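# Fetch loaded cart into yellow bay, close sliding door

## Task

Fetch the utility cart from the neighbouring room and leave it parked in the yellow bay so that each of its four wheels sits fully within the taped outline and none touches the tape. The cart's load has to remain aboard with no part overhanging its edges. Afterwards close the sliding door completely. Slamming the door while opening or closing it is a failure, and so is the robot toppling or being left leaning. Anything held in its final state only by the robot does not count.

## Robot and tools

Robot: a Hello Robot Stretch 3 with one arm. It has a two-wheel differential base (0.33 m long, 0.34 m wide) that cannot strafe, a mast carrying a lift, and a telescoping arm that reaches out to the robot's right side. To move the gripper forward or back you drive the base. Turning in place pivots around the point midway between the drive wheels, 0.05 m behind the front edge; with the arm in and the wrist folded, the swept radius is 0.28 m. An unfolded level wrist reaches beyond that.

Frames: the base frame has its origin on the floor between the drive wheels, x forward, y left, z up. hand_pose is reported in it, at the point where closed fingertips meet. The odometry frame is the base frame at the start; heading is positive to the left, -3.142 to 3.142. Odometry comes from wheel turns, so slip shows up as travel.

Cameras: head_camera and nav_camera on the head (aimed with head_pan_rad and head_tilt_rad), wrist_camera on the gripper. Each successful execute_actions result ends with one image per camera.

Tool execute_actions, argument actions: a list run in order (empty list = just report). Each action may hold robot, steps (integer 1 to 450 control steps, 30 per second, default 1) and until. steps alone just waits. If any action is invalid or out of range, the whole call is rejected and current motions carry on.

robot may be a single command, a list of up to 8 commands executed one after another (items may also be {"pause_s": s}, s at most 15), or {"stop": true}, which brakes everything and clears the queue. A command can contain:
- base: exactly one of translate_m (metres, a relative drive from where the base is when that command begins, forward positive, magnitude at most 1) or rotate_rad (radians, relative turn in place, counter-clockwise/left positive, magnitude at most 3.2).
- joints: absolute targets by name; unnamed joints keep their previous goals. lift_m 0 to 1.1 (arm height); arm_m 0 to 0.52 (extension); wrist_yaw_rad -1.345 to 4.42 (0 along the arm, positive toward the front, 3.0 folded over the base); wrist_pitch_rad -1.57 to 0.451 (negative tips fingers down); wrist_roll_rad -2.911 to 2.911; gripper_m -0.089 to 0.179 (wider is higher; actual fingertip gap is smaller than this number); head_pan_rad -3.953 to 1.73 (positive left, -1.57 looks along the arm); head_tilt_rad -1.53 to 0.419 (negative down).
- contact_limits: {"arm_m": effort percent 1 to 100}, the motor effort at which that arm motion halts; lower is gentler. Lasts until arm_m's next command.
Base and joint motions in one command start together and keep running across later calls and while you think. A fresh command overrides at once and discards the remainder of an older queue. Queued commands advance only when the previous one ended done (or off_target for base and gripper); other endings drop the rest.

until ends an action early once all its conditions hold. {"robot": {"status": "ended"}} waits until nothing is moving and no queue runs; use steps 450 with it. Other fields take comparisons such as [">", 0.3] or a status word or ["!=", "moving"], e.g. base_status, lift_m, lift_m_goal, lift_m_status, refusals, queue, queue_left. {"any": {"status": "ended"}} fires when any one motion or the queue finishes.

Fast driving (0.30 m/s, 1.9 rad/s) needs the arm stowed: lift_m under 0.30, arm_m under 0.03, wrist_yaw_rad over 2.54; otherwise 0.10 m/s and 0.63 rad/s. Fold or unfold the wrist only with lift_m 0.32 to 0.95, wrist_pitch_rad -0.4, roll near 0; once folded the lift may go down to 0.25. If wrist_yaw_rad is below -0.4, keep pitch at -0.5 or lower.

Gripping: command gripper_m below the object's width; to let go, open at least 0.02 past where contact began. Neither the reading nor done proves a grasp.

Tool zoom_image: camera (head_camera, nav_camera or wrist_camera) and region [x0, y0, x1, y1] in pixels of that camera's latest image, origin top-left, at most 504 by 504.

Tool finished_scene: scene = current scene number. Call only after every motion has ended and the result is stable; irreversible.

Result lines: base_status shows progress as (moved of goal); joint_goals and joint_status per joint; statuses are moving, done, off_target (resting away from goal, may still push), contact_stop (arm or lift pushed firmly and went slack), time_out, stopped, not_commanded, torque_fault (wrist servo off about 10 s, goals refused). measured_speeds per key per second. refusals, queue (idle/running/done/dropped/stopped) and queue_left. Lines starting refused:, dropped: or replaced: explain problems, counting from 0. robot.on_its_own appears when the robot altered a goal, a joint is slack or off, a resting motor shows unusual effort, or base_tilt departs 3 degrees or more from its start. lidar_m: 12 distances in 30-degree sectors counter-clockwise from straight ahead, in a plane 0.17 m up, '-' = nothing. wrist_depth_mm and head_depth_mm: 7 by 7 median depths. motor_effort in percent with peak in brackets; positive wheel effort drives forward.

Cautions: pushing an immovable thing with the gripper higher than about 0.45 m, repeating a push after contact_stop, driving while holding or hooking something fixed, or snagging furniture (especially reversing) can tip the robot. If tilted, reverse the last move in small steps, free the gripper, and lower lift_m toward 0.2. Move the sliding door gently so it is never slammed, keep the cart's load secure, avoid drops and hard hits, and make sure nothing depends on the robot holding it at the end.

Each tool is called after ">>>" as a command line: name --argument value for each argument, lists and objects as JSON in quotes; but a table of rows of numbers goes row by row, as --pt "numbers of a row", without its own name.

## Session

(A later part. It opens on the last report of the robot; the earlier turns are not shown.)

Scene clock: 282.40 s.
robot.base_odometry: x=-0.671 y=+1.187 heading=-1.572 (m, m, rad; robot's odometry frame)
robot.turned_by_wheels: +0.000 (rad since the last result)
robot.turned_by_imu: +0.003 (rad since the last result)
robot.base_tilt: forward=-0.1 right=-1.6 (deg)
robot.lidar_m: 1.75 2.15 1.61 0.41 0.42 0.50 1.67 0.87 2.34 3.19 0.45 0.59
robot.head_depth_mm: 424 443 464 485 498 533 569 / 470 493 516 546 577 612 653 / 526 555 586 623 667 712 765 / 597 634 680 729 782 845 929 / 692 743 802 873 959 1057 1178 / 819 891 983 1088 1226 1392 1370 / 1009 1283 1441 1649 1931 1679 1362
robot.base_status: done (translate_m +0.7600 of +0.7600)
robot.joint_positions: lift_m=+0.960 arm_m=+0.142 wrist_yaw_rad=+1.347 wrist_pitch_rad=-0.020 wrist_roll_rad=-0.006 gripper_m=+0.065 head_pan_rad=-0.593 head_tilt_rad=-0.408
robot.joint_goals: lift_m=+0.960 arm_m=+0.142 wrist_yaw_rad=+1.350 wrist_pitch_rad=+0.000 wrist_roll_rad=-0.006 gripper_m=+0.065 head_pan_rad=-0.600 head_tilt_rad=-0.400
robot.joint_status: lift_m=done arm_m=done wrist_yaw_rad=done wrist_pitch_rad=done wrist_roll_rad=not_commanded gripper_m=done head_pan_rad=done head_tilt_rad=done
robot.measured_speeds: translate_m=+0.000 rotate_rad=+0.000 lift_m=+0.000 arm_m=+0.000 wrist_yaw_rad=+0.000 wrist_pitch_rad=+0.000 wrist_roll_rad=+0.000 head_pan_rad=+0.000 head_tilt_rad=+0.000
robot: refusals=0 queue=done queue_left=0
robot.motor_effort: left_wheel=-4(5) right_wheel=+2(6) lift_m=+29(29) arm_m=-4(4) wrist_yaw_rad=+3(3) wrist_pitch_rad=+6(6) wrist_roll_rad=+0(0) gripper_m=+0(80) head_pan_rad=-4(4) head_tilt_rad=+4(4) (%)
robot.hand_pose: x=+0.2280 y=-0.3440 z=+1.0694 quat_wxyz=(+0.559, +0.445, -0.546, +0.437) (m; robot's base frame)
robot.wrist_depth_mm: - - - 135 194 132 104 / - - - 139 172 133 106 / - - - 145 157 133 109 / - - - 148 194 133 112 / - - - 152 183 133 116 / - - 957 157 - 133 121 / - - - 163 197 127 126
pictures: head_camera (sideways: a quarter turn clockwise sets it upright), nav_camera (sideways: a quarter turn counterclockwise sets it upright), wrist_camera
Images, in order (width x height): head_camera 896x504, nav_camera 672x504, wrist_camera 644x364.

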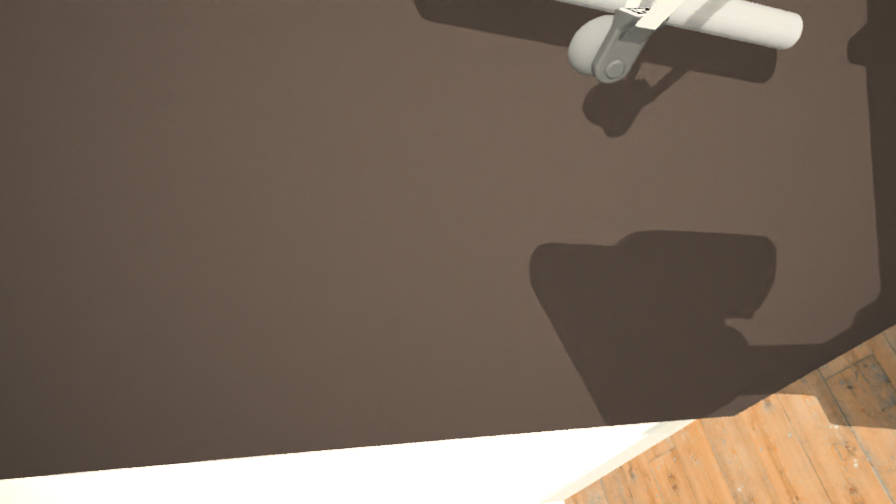

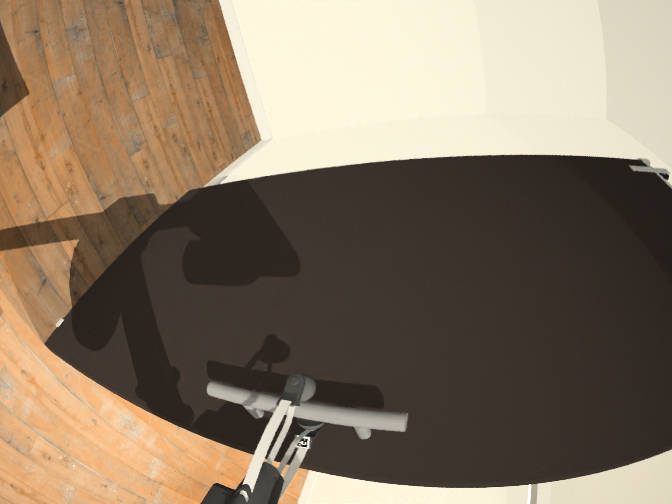

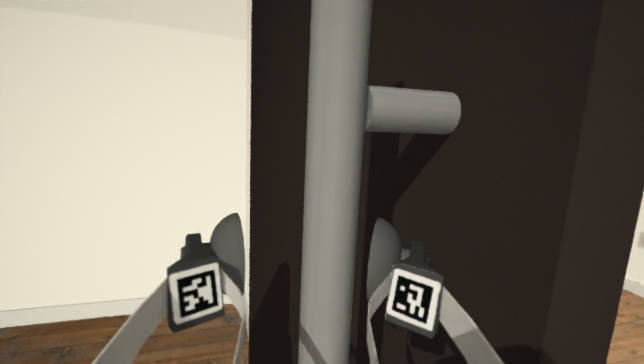

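>>> execute_actions --actions '[{"robot":[{"base":{"translate_m":0.025}},{"joints":{"gripper_m":-0.03}},{"base":{"translate_m":-0.15}}],"steps":450,"until":{"robot":{"status":"ended"}}}]'

Scene clock: 289.00 s.
robot.base_odometry: x=-0.671 y=+1.312 heading=-1.572 (m, m, rad; robot's odometry frame)
robot.turned_by_wheels: +0.000 (rad since the last result)
robot.turned_by_imu: +0.001 (rad since the last result)
robot.base_tilt: forward=+0.0 right=-1.7 (deg)
robot.lidar_m: 1.75 2.22 0.44 0.39 0.39 1.61 1.55 0.76 0.84 3.20 0.43 0.58
robot.head_depth_mm: 424 443 462 484 514 536 568 / 470 492 517 547 579 611 652 / 527 554 585 623 664 711 763 / 599 636 676 727 787 847 922 / 691 741 801 873 956 1055 1171 / 819 895 982 1089 1214 1384 1375 / 1151 1287 1452 1658 1908 1668 1368
robot.base_status: done (translate_m -0.1500 of -0.1500)
robot.joint_positions: lift_m=+0.960 arm_m=+0.142 wrist_yaw_rad=+1.277 wrist_pitch_rad=-0.018 wrist_roll_rad=-0.006 gripper_m=-0.023 head_pan_rad=-0.593 head_tilt_rad=-0.408
robot.joint_goals: lift_m=+0.960 arm_m=+0.142 wrist_yaw_rad=+1.289 wrist_pitch_rad=+0.000 wrist_roll_rad=-0.006 gripper_m=-0.024 head_pan_rad=-0.600 head_tilt_rad=-0.400
robot.joint_status: lift_m=done arm_m=done wrist_yaw_rad=done wrist_pitch_rad=done wrist_roll_rad=not_commanded gripper_m=done head_pan_rad=done head_tilt_rad=done
robot.measured_speeds: translate_m=+0.000 rotate_rad=+0.000 lift_m=+0.000 arm_m=+0.000 wrist_yaw_rad=+0.000 wrist_pitch_rad=+0.000 wrist_roll_rad=+0.000 head_pan_rad=+0.000 head_tilt_rad=+0.000
robot: refusals=0 queue=done queue_left=0
robot.on_its_own: wrist_yaw_rad is held at +1.289, not at your +1.350, by its stall guard, which is not easing now; gripper_m is held at -0.024, not at your -0.030, by its stall guard, which is not easing now
robot.motor_effort: left_wheel=-2(10) right_wheel=-2(18) lift_m=+29(29) arm_m=-4(5) wrist_yaw_rad=+12(43) wrist_pitch_rad=+5(6) wrist_roll_rad=+0(0) gripper_m=-20(100) head_pan_rad=-5(3) head_tilt_rad=+5(4) (%)
robot.hand_pose: x=+0.2234 y=-0.3614 z=+1.0698 quat_wxyz=(+0.574, +0.425, -0.562, +0.417) (m; robot's base frame)
robot.wrist_depth_mm: - - 819 108 162 115 89 / - - 866 111 145 115 89 / - - 870 114 133 115 90 / - - 886 117 164 116 90 / - - - 120 164 117 93 / - - - 122 155 117 95 / - - 835 128 176 117 97
pictures: head_camera (sideways: a quarter turn clockwise sets it upright), nav_camera (sideways: a quarter turn counterclockwise sets it upright), wrist_camera
Images, in order (width x height): head_camera 896x504, nav_camera 672x504, wrist_camera 644x364.

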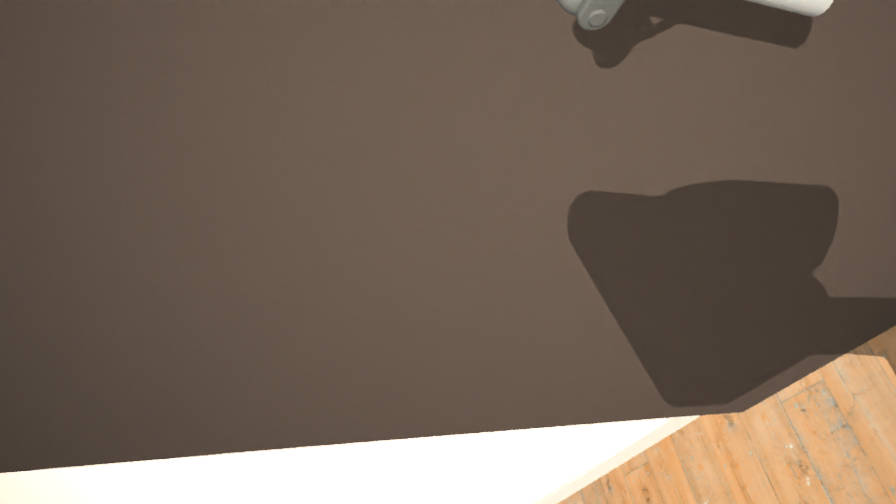

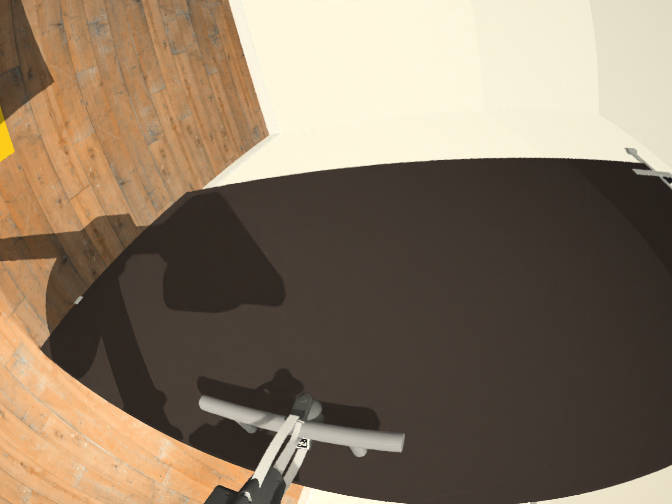

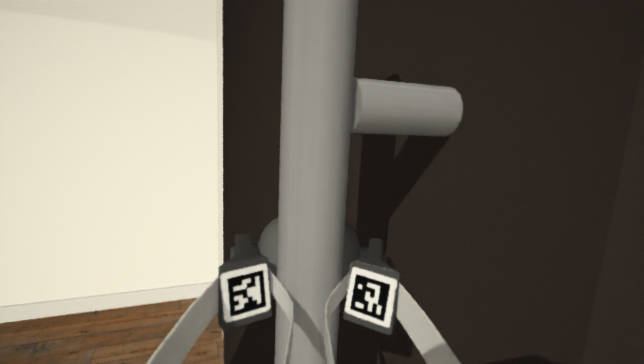

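>>> execute_actions --actions '[{"robot":{"base":{"translate_m":-0.68},"joints":{"head_pan_rad":-1.2,"head_tilt_rad":-0.6}},"steps":450,"until":{"robot":{"status":"ended"}}}]'

Scene clock: 297.27 s.
robot.base_odometry: x=-0.670 y=+1.992 heading=-1.572 (m, m, rad; robot's odometry frame)
robot.turned_by_wheels: +0.000 (rad since the last result)
robot.turned_by_imu: +0.002 (rad since the last result)
robot.base_tilt: forward=+0.0 right=-1.6 (deg)
robot.lidar_m: 1.80 0.52 0.54 1.53 1.25 0.91 0.87 0.70 0.51 0.47 0.44 0.59
robot.head_depth_mm: 364 394 436 489 - 636 737 / 2697 2936 1771 - - 668 791 / 351 393 450 - 1614 1381 871 / 359 395 438 486 568 666 827 / 372 399 395 455 591 713 867 / 387 430 483 559 642 769 952 / 403 449 507 583 689 833 1055
robot.base_status: done (translate_m -0.6800 of -0.6800)
robot.joint_positions: lift_m=+0.960 arm_m=+0.142 wrist_yaw_rad=+1.233 wrist_pitch_rad=-0.018 wrist_roll_rad=-0.006 gripper_m=-0.023 head_pan_rad=-1.193 head_tilt_rad=-0.593
robot.joint_goals: lift_m=+0.960 arm_m=+0.142 wrist_yaw_rad=+1.245 wrist_pitch_rad=+0.000 wrist_roll_rad=-0.006 gripper_m=-0.024 head_pan_rad=-1.200 head_tilt_rad=-0.600
robot.joint_status: lift_m=done arm_m=done wrist_yaw_rad=done wrist_pitch_rad=done wrist_roll_rad=not_commanded gripper_m=done head_pan_rad=done head_tilt_rad=done
robot.measured_speeds: translate_m=+0.000 rotate_rad=+0.000 lift_m=+0.000 arm_m=+0.000 wrist_yaw_rad=+0.000 wrist_pitch_rad=+0.000 wrist_roll_rad=+0.000 head_pan_rad=+0.000 head_tilt_rad=+0.000
robot: refusals=0 queue=done queue_left=0
robot.on_its_own: wrist_yaw_rad is held at +1.245, not at your +1.350, by its stall guard, which is not easing now; gripper_m is held at -0.024, not at your -0.030, by its stall guard, which is not easing now
robot.motor_effort: left_wheel=-4(6) right_wheel=+2(16) lift_m=+29(29) arm_m=-4(4) wrist_yaw_rad=+11(26) wrist_pitch_rad=+5(5) wrist_roll_rad=+0(0) gripper_m=-20(21) head_pan_rad=-4(43) head_tilt_rad=-4(22) (%)
robot.hand_pose: x=+0.2199 y=-0.3720 z=+1.0699 quat_wxyz=(+0.583, +0.413, -0.571, +0.405) (m; robot's base frame)
robot.wrist_depth_mm: - - 629 108 160 116 91 / - - 641 111 145 117 92 / - - 652 114 136 117 92 / - - 679 117 163 118 93 / - - 903 120 163 119 96 / - - - 122 156 119 99 / - - 664 128 176 119 103
pictures: head_camera (sideways: a quarter turn clockwise sets it upright), nav_camera (sideways: a quarter turn counterclockwise sets it upright), wrist_camera
Images, in order (width x height): head_camera 896x504, nav_camera 672x504, wrist_camera 644x364.

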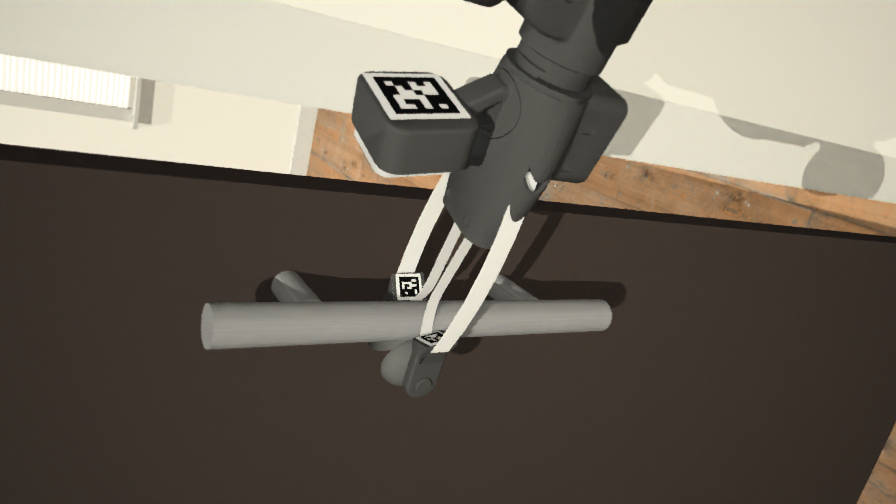

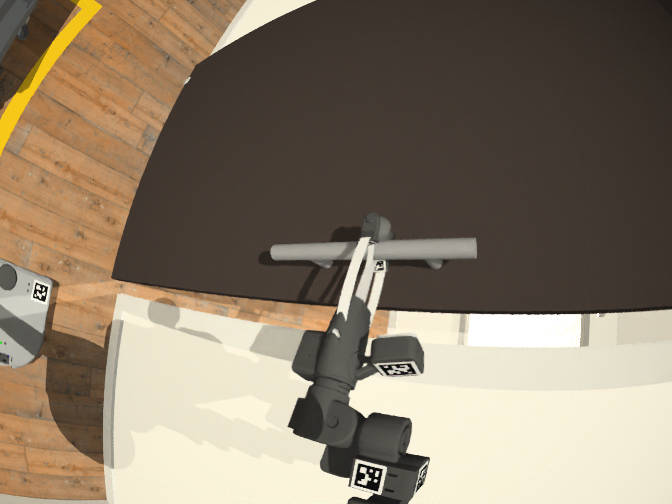

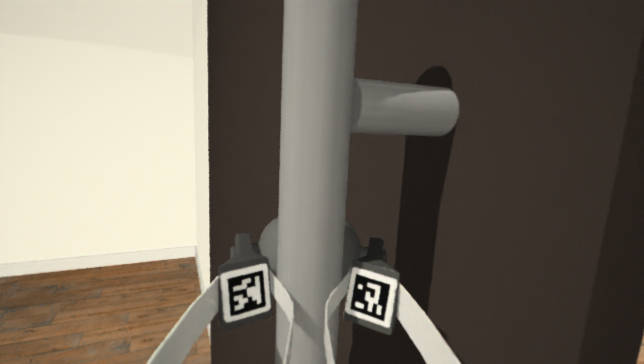

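>>> execute_actions --actions '[{"robot":{"base":{"translate_m":-0.07}},"steps":450,"until":{"robot":{"status":"ended"}}}]'

>>> execute_actions --actions '[{"robot":{"base":{"translate_m":-0.04}},"steps":450,"until":{"robot":{"status":"ended"}}}]'

Scene clock: 299.03 s.
robot.base_odometry: x=-0.670 y=+2.062 heading=-1.572 (m, m, rad; robot's odometry frame)
robot.turned_by_wheels: +0.000 (rad since the last result)
robot.turned_by_imu: +0.000 (rad since the last result)
robot.base_tilt: forward=-0.1 right=-1.6 (deg)
robot.lidar_m: 1.80 0.57 0.62 1.53 1.16 0.84 0.80 0.70 0.51 0.48 0.45 0.60
robot.head_depth_mm: 373 407 448 497 - 636 745 / 377 415 453 - - 677 794 / 351 393 446 - 623 710 853 / 360 395 440 487 569 668 820 / 373 401 398 478 593 717 875 / 388 430 482 558 641 767 957 / 404 450 507 587 688 835 1053
robot.base_status: done (translate_m -0.0700 of -0.0700)
robot.joint_positions: lift_m=+0.960 arm_m=+0.142 wrist_yaw_rad=+1.229 wrist_pitch_rad=-0.018 wrist_roll_rad=-0.006 gripper_m=-0.023 head_pan_rad=-1.193 head_tilt_rad=-0.593
robot.joint_goals: lift_m=+0.960 arm_m=+0.142 wrist_yaw_rad=+1.245 wrist_pitch_rad=+0.000 wrist_roll_rad=-0.006 gripper_m=-0.024 head_pan_rad=-1.200 head_tilt_rad=-0.600
robot.joint_status: lift_m=done arm_m=done wrist_yaw_rad=done wrist_pitch_rad=done wrist_roll_rad=not_commanded gripper_m=done head_pan_rad=done head_tilt_rad=done
robot.measured_speeds: translate_m=+0.000 rotate_rad=+0.000 lift_m=+0.000 arm_m=+0.000 wrist_yaw_rad=+0.000 wrist_pitch_rad=+0.000 wrist_roll_rad=+0.000 head_pan_rad=+0.000 head_tilt_rad=+0.000
robot: refusals=0 queue=done queue_left=0
robot.on_its_own: wrist_yaw_rad is held at +1.245, not at your +1.350, by its stall guard, which is not easing now; gripper_m is held at -0.024, not at your -0.030, by its stall guard, which is not easing now; wrist_yaw_rad is at rest, and its effort (+15) is outside its rest range (-12 to +12)
robot.motor_effort: left_wheel=-6(9) right_wheel=+7(18) lift_m=+29(29) arm_m=-4(5) wrist_yaw_rad=+15(15) wrist_pitch_rad=+5(6) wrist_roll_rad=+0(0) gripper_m=-21(20) head_pan_rad=-4(5) head_tilt_rad=-4(4) (%)
robot.hand_pose: x=+0.2196 y=-0.3730 z=+1.0698 quat_wxyz=(+0.583, +0.412, -0.572, +0.404) (m; robot's base frame)
robot.wrist_depth_mm: - - 610 108 160 116 91 / - - 627 111 145 117 92 / - - 651 114 136 117 92 / - - 654 117 163 118 94 / - - 862 120 164 118 96 / - - - 122 155 119 99 / - - 651 128 175 119 103
pictures: head_camera (sideways: a quarter turn clockwise sets it upright), nav_camera (sideways: a quarter turn counterclockwise sets it upright), wrist_camera
Images, in order (width x height): head_camera 896x504, nav_camera 672x504, wrist_camera 644x364.

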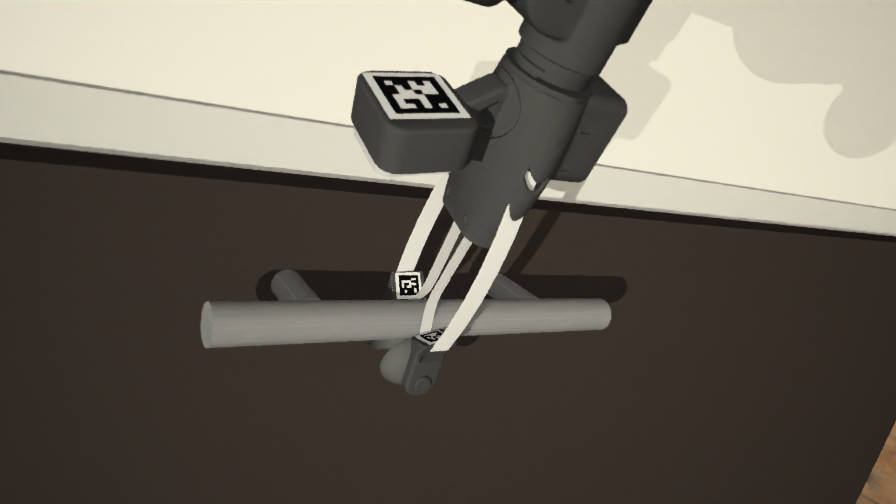

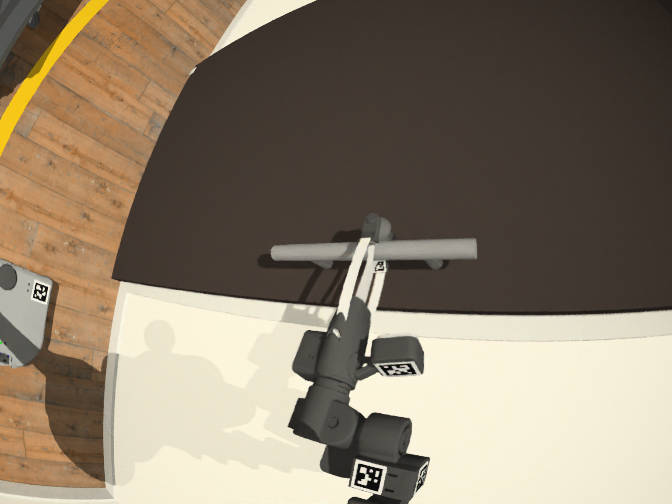

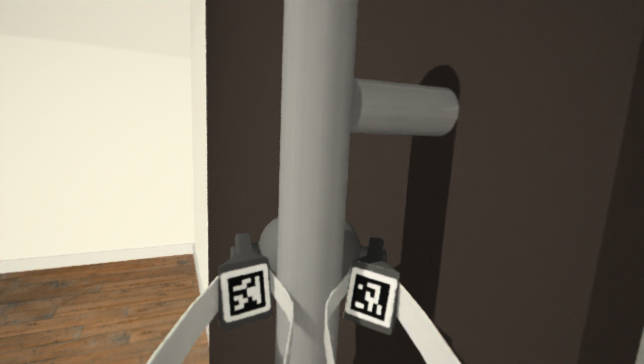

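Scene clock: 300.47 s.
robot.base_odometry: x=-0.670 y=+2.102 heading=-1.572 (m, m, rad; robot's odometry frame)
robot.turned_by_wheels: +0.001 (rad since the last result)
robot.turned_by_imu: +0.002 (rad since the last result)
robot.base_tilt: forward=+0.7 right=-1.6 (deg)
robot.lidar_m: 1.80 0.60 0.66 1.53 1.10 0.80 0.76 0.70 0.51 0.49 0.45 0.60
robot.head_depth_mm: 373 406 447 496 - 639 742 / 381 421 458 - - 674 794 / 349 392 446 - 632 716 853 / 359 396 441 491 570 674 836 / 373 401 397 459 592 720 876 / 388 430 484 560 646 771 953 / 404 449 508 584 689 836 1052
robot.base_status: done (translate_m -0.0399 of -0.0400)
robot.joint_positions: lift_m=+0.960 arm_m=+0.142 wrist_yaw_rad=+1.231 wrist_pitch_rad=-0.007 wrist_roll_rad=-0.006 gripper_m=-0.023 head_pan_rad=-1.193 head_tilt_rad=-0.593
robot.joint_goals: lift_m=+0.960 arm_m=+0.142 wrist_yaw_rad=+1.245 wrist_pitch_rad=+0.000 wrist_roll_rad=-0.006 gripper_m=-0.024 head_pan_rad=-1.200 head_tilt_rad=-0.600
robot.joint_status: lift_m=done arm_m=done wrist_yaw_rad=done wrist_pitch_rad=done wrist_roll_rad=not_commanded gripper_m=done head_pan_rad=done head_tilt_rad=done
robot.measured_speeds: translate_m=+0.000 rotate_rad=+0.000 lift_m=+0.000 arm_m=+0.000 wrist_yaw_rad=+0.000 wrist_pitch_rad=+0.000 wrist_roll_rad=+0.000 head_pan_rad=+0.000 head_tilt_rad=+0.000
robot: refusals=0 queue=done queue_left=0
robot.on_its_own: wrist_yaw_rad is held at +1.245, not at your +1.350, by its stall guard, which is not easing now; gripper_m is held at -0.024, not at your -0.030, by its stall guard, which is not easing now; wrist_yaw_rad is at rest, and its effort (+13) is outside its rest range (-12 to +12)
robot.motor_effort: left_wheel=+3(19) right_wheel=-18(24) lift_m=+29(29) arm_m=-5(5) wrist_yaw_rad=+13(16) wrist_pitch_rad=+2(5) wrist_roll_rad=+0(0) gripper_m=-21(21) head_pan_rad=-5(4) head_tilt_rad=-3(4) (%)
robot.hand_pose: x=+0.2200 y=-0.3726 z=+1.0725 quat_wxyz=(+0.581, +0.409, -0.574, +0.407) (m; robot's base frame)
robot.wrist_depth_mm: - - 634 109 162 117 92 / - - 650 112 146 118 93 / - - 668 115 135 119 93 / - - 695 118 164 119 94 / - - 902 120 165 119 96 / - - - 123 153 120 100 / - - 660 129 176 120 103
pictures: head_camera (sideways: a quarter turn clockwise sets it upright), nav_camera (sideways: a quarter turn counterclockwise sets it upright), wrist_camera
Images, in order (width x height): head_camera 896x504, nav_camera 672x504, wrist_camera 644x364.

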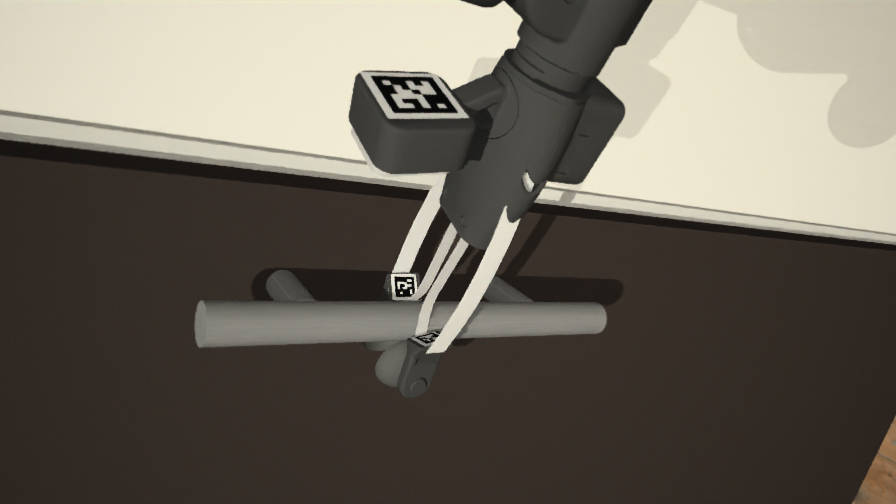

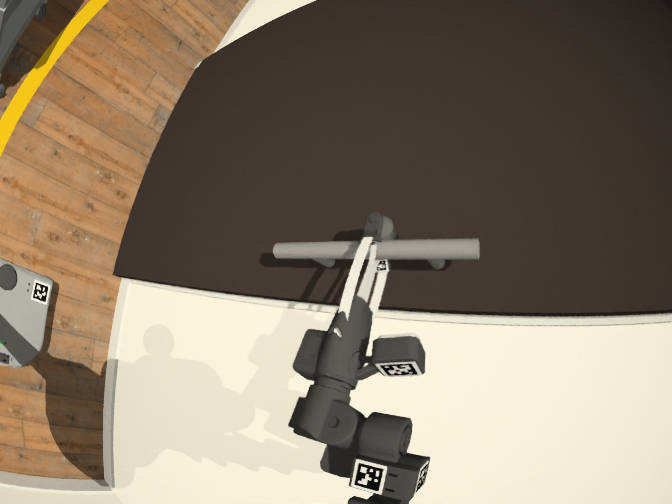

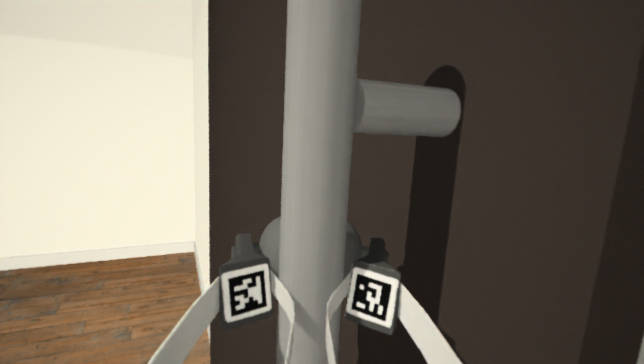

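End stop reached. Release.

>>> execute_actions --actions '[{"robot":[{"base":{"translate_m":0.02}},{"joints":{"gripper_m":0.065}},{"base":{"translate_m":-0.16}},{"joints":{"arm_m":0.0,"head_pan_rad":-0.9,"head_tilt_rad":-0.5}}],"steps":450,"until":{"robot":{"status":"ended"}}}]'

Scene clock: 308.07 s.
robot.base_odometry: x=-0.670 y=+2.242 heading=-1.572 (m, m, rad; robot's odometry frame)
robot.turned_by_wheels: -0.001 (rad since the last result)
robot.turned_by_imu: -0.001 (rad since the last result)
robot.base_tilt: forward=-0.1 right=-1.6 (deg)
robot.lidar_m: 1.80 0.72 0.83 1.53 0.90 0.65 0.62 0.64 0.51 0.49 0.50 0.61
robot.head_depth_mm: 406 434 464 500 543 - - / 426 459 498 541 592 - - / 415 454 501 560 626 701 - / 430 467 507 562 640 702 842 / 464 502 486 587 690 798 937 / 503 553 616 692 777 929 1107 / 549 611 688 781 912 1091 1244
robot.base_status: done (translate_m -0.1600 of -0.1600)
robot.joint_positions: lift_m=+0.960 arm_m=+0.000 wrist_yaw_rad=+1.247 wrist_pitch_rad=-0.017 wrist_roll_rad=-0.006 gripper_m=+0.065 head_pan_rad=-0.907 head_tilt_rad=-0.507
robot.joint_goals: lift_m=+0.960 arm_m=+0.000 wrist_yaw_rad=+1.245 wrist_pitch_rad=+0.000 wrist_roll_rad=-0.006 gripper_m=+0.065 head_pan_rad=-0.900 head_tilt_rad=-0.500
robot.joint_status: lift_m=done arm_m=done wrist_yaw_rad=done wrist_pitch_rad=done wrist_roll_rad=not_commanded gripper_m=done head_pan_rad=done head_tilt_rad=done
robot.measured_speeds: translate_m=+0.000 rotate_rad=+0.000 lift_m=+0.000 arm_m=+0.000 wrist_yaw_rad=+0.000 wrist_pitch_rad=+0.000 wrist_roll_rad=+0.000 head_pan_rad=+0.000 head_tilt_rad=+0.000
robot: refusals=0 queue=done queue_left=0
robot.on_its_own: wrist_yaw_rad is held at +1.245, not at your +1.350, by its stall guard, which is not easing now
robot.motor_effort: left_wheel=-1(11) right_wheel=+1(21) lift_m=+29(29) arm_m=-5(6) wrist_yaw_rad=-2(18) wrist_pitch_rad=+5(6) wrist_roll_rad=+0(0) gripper_m=+0(82) head_pan_rad=+4(30) head_tilt_rad=+4(14) (%)
robot.hand_pose: x=+0.2211 y=-0.2267 z=+1.0700 quat_wxyz=(+0.580, +0.417, -0.568, +0.409) (m; robot's base frame)
robot.wrist_depth_mm: - - - 625 391 282 270 / - - - 638 352 296 271 / - - - 637 339 298 272 / - - - 650 361 302 273 / - - - 660 363 312 273 / - - - 669 - 316 276 / - - - 672 367 326 276
pictures: head_camera (sideways: a quarter turn clockwise sets it upright), nav_camera (sideways: a quarter turn counterclockwise sets it upright), wrist_camera
Images, in order (width x height): head_camera 896x504, nav_camera 672x504, wrist_camera 644x364.

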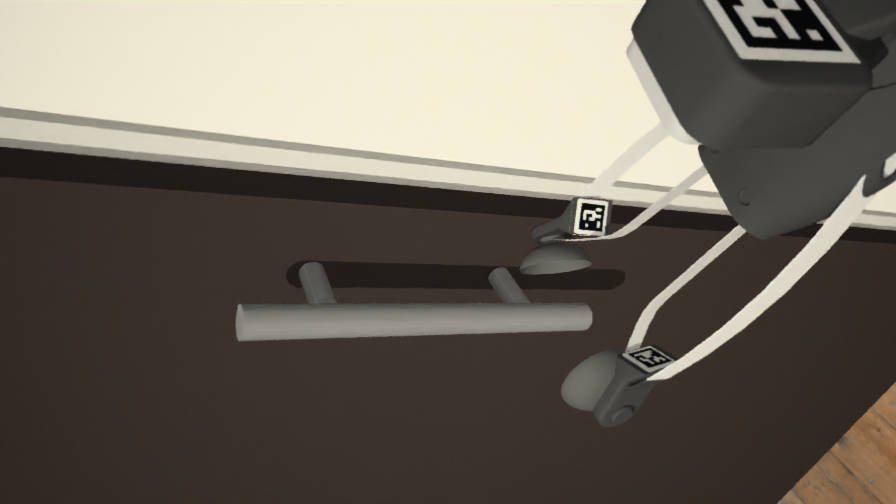

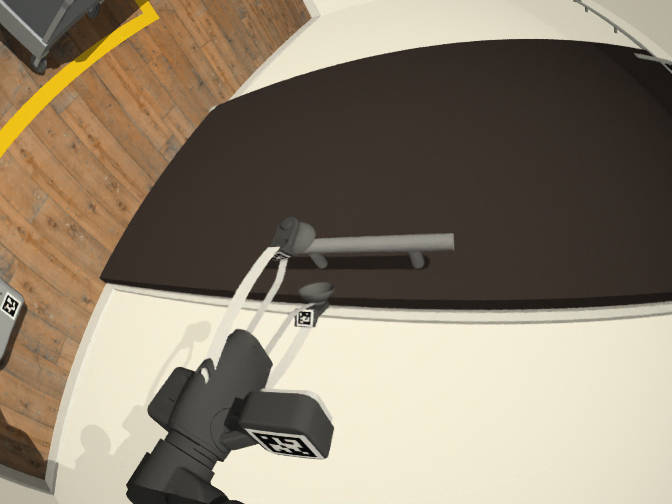

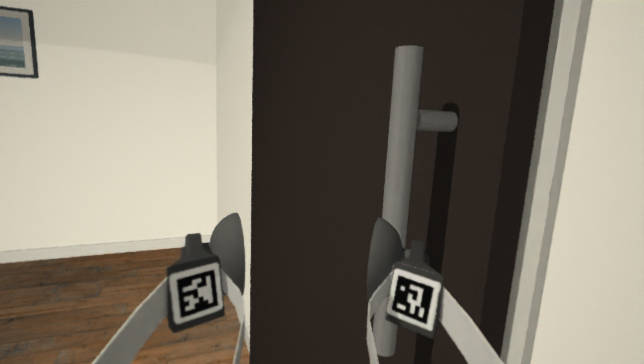

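>>> finished_scene --scene 2

The scene is finished: the task was done.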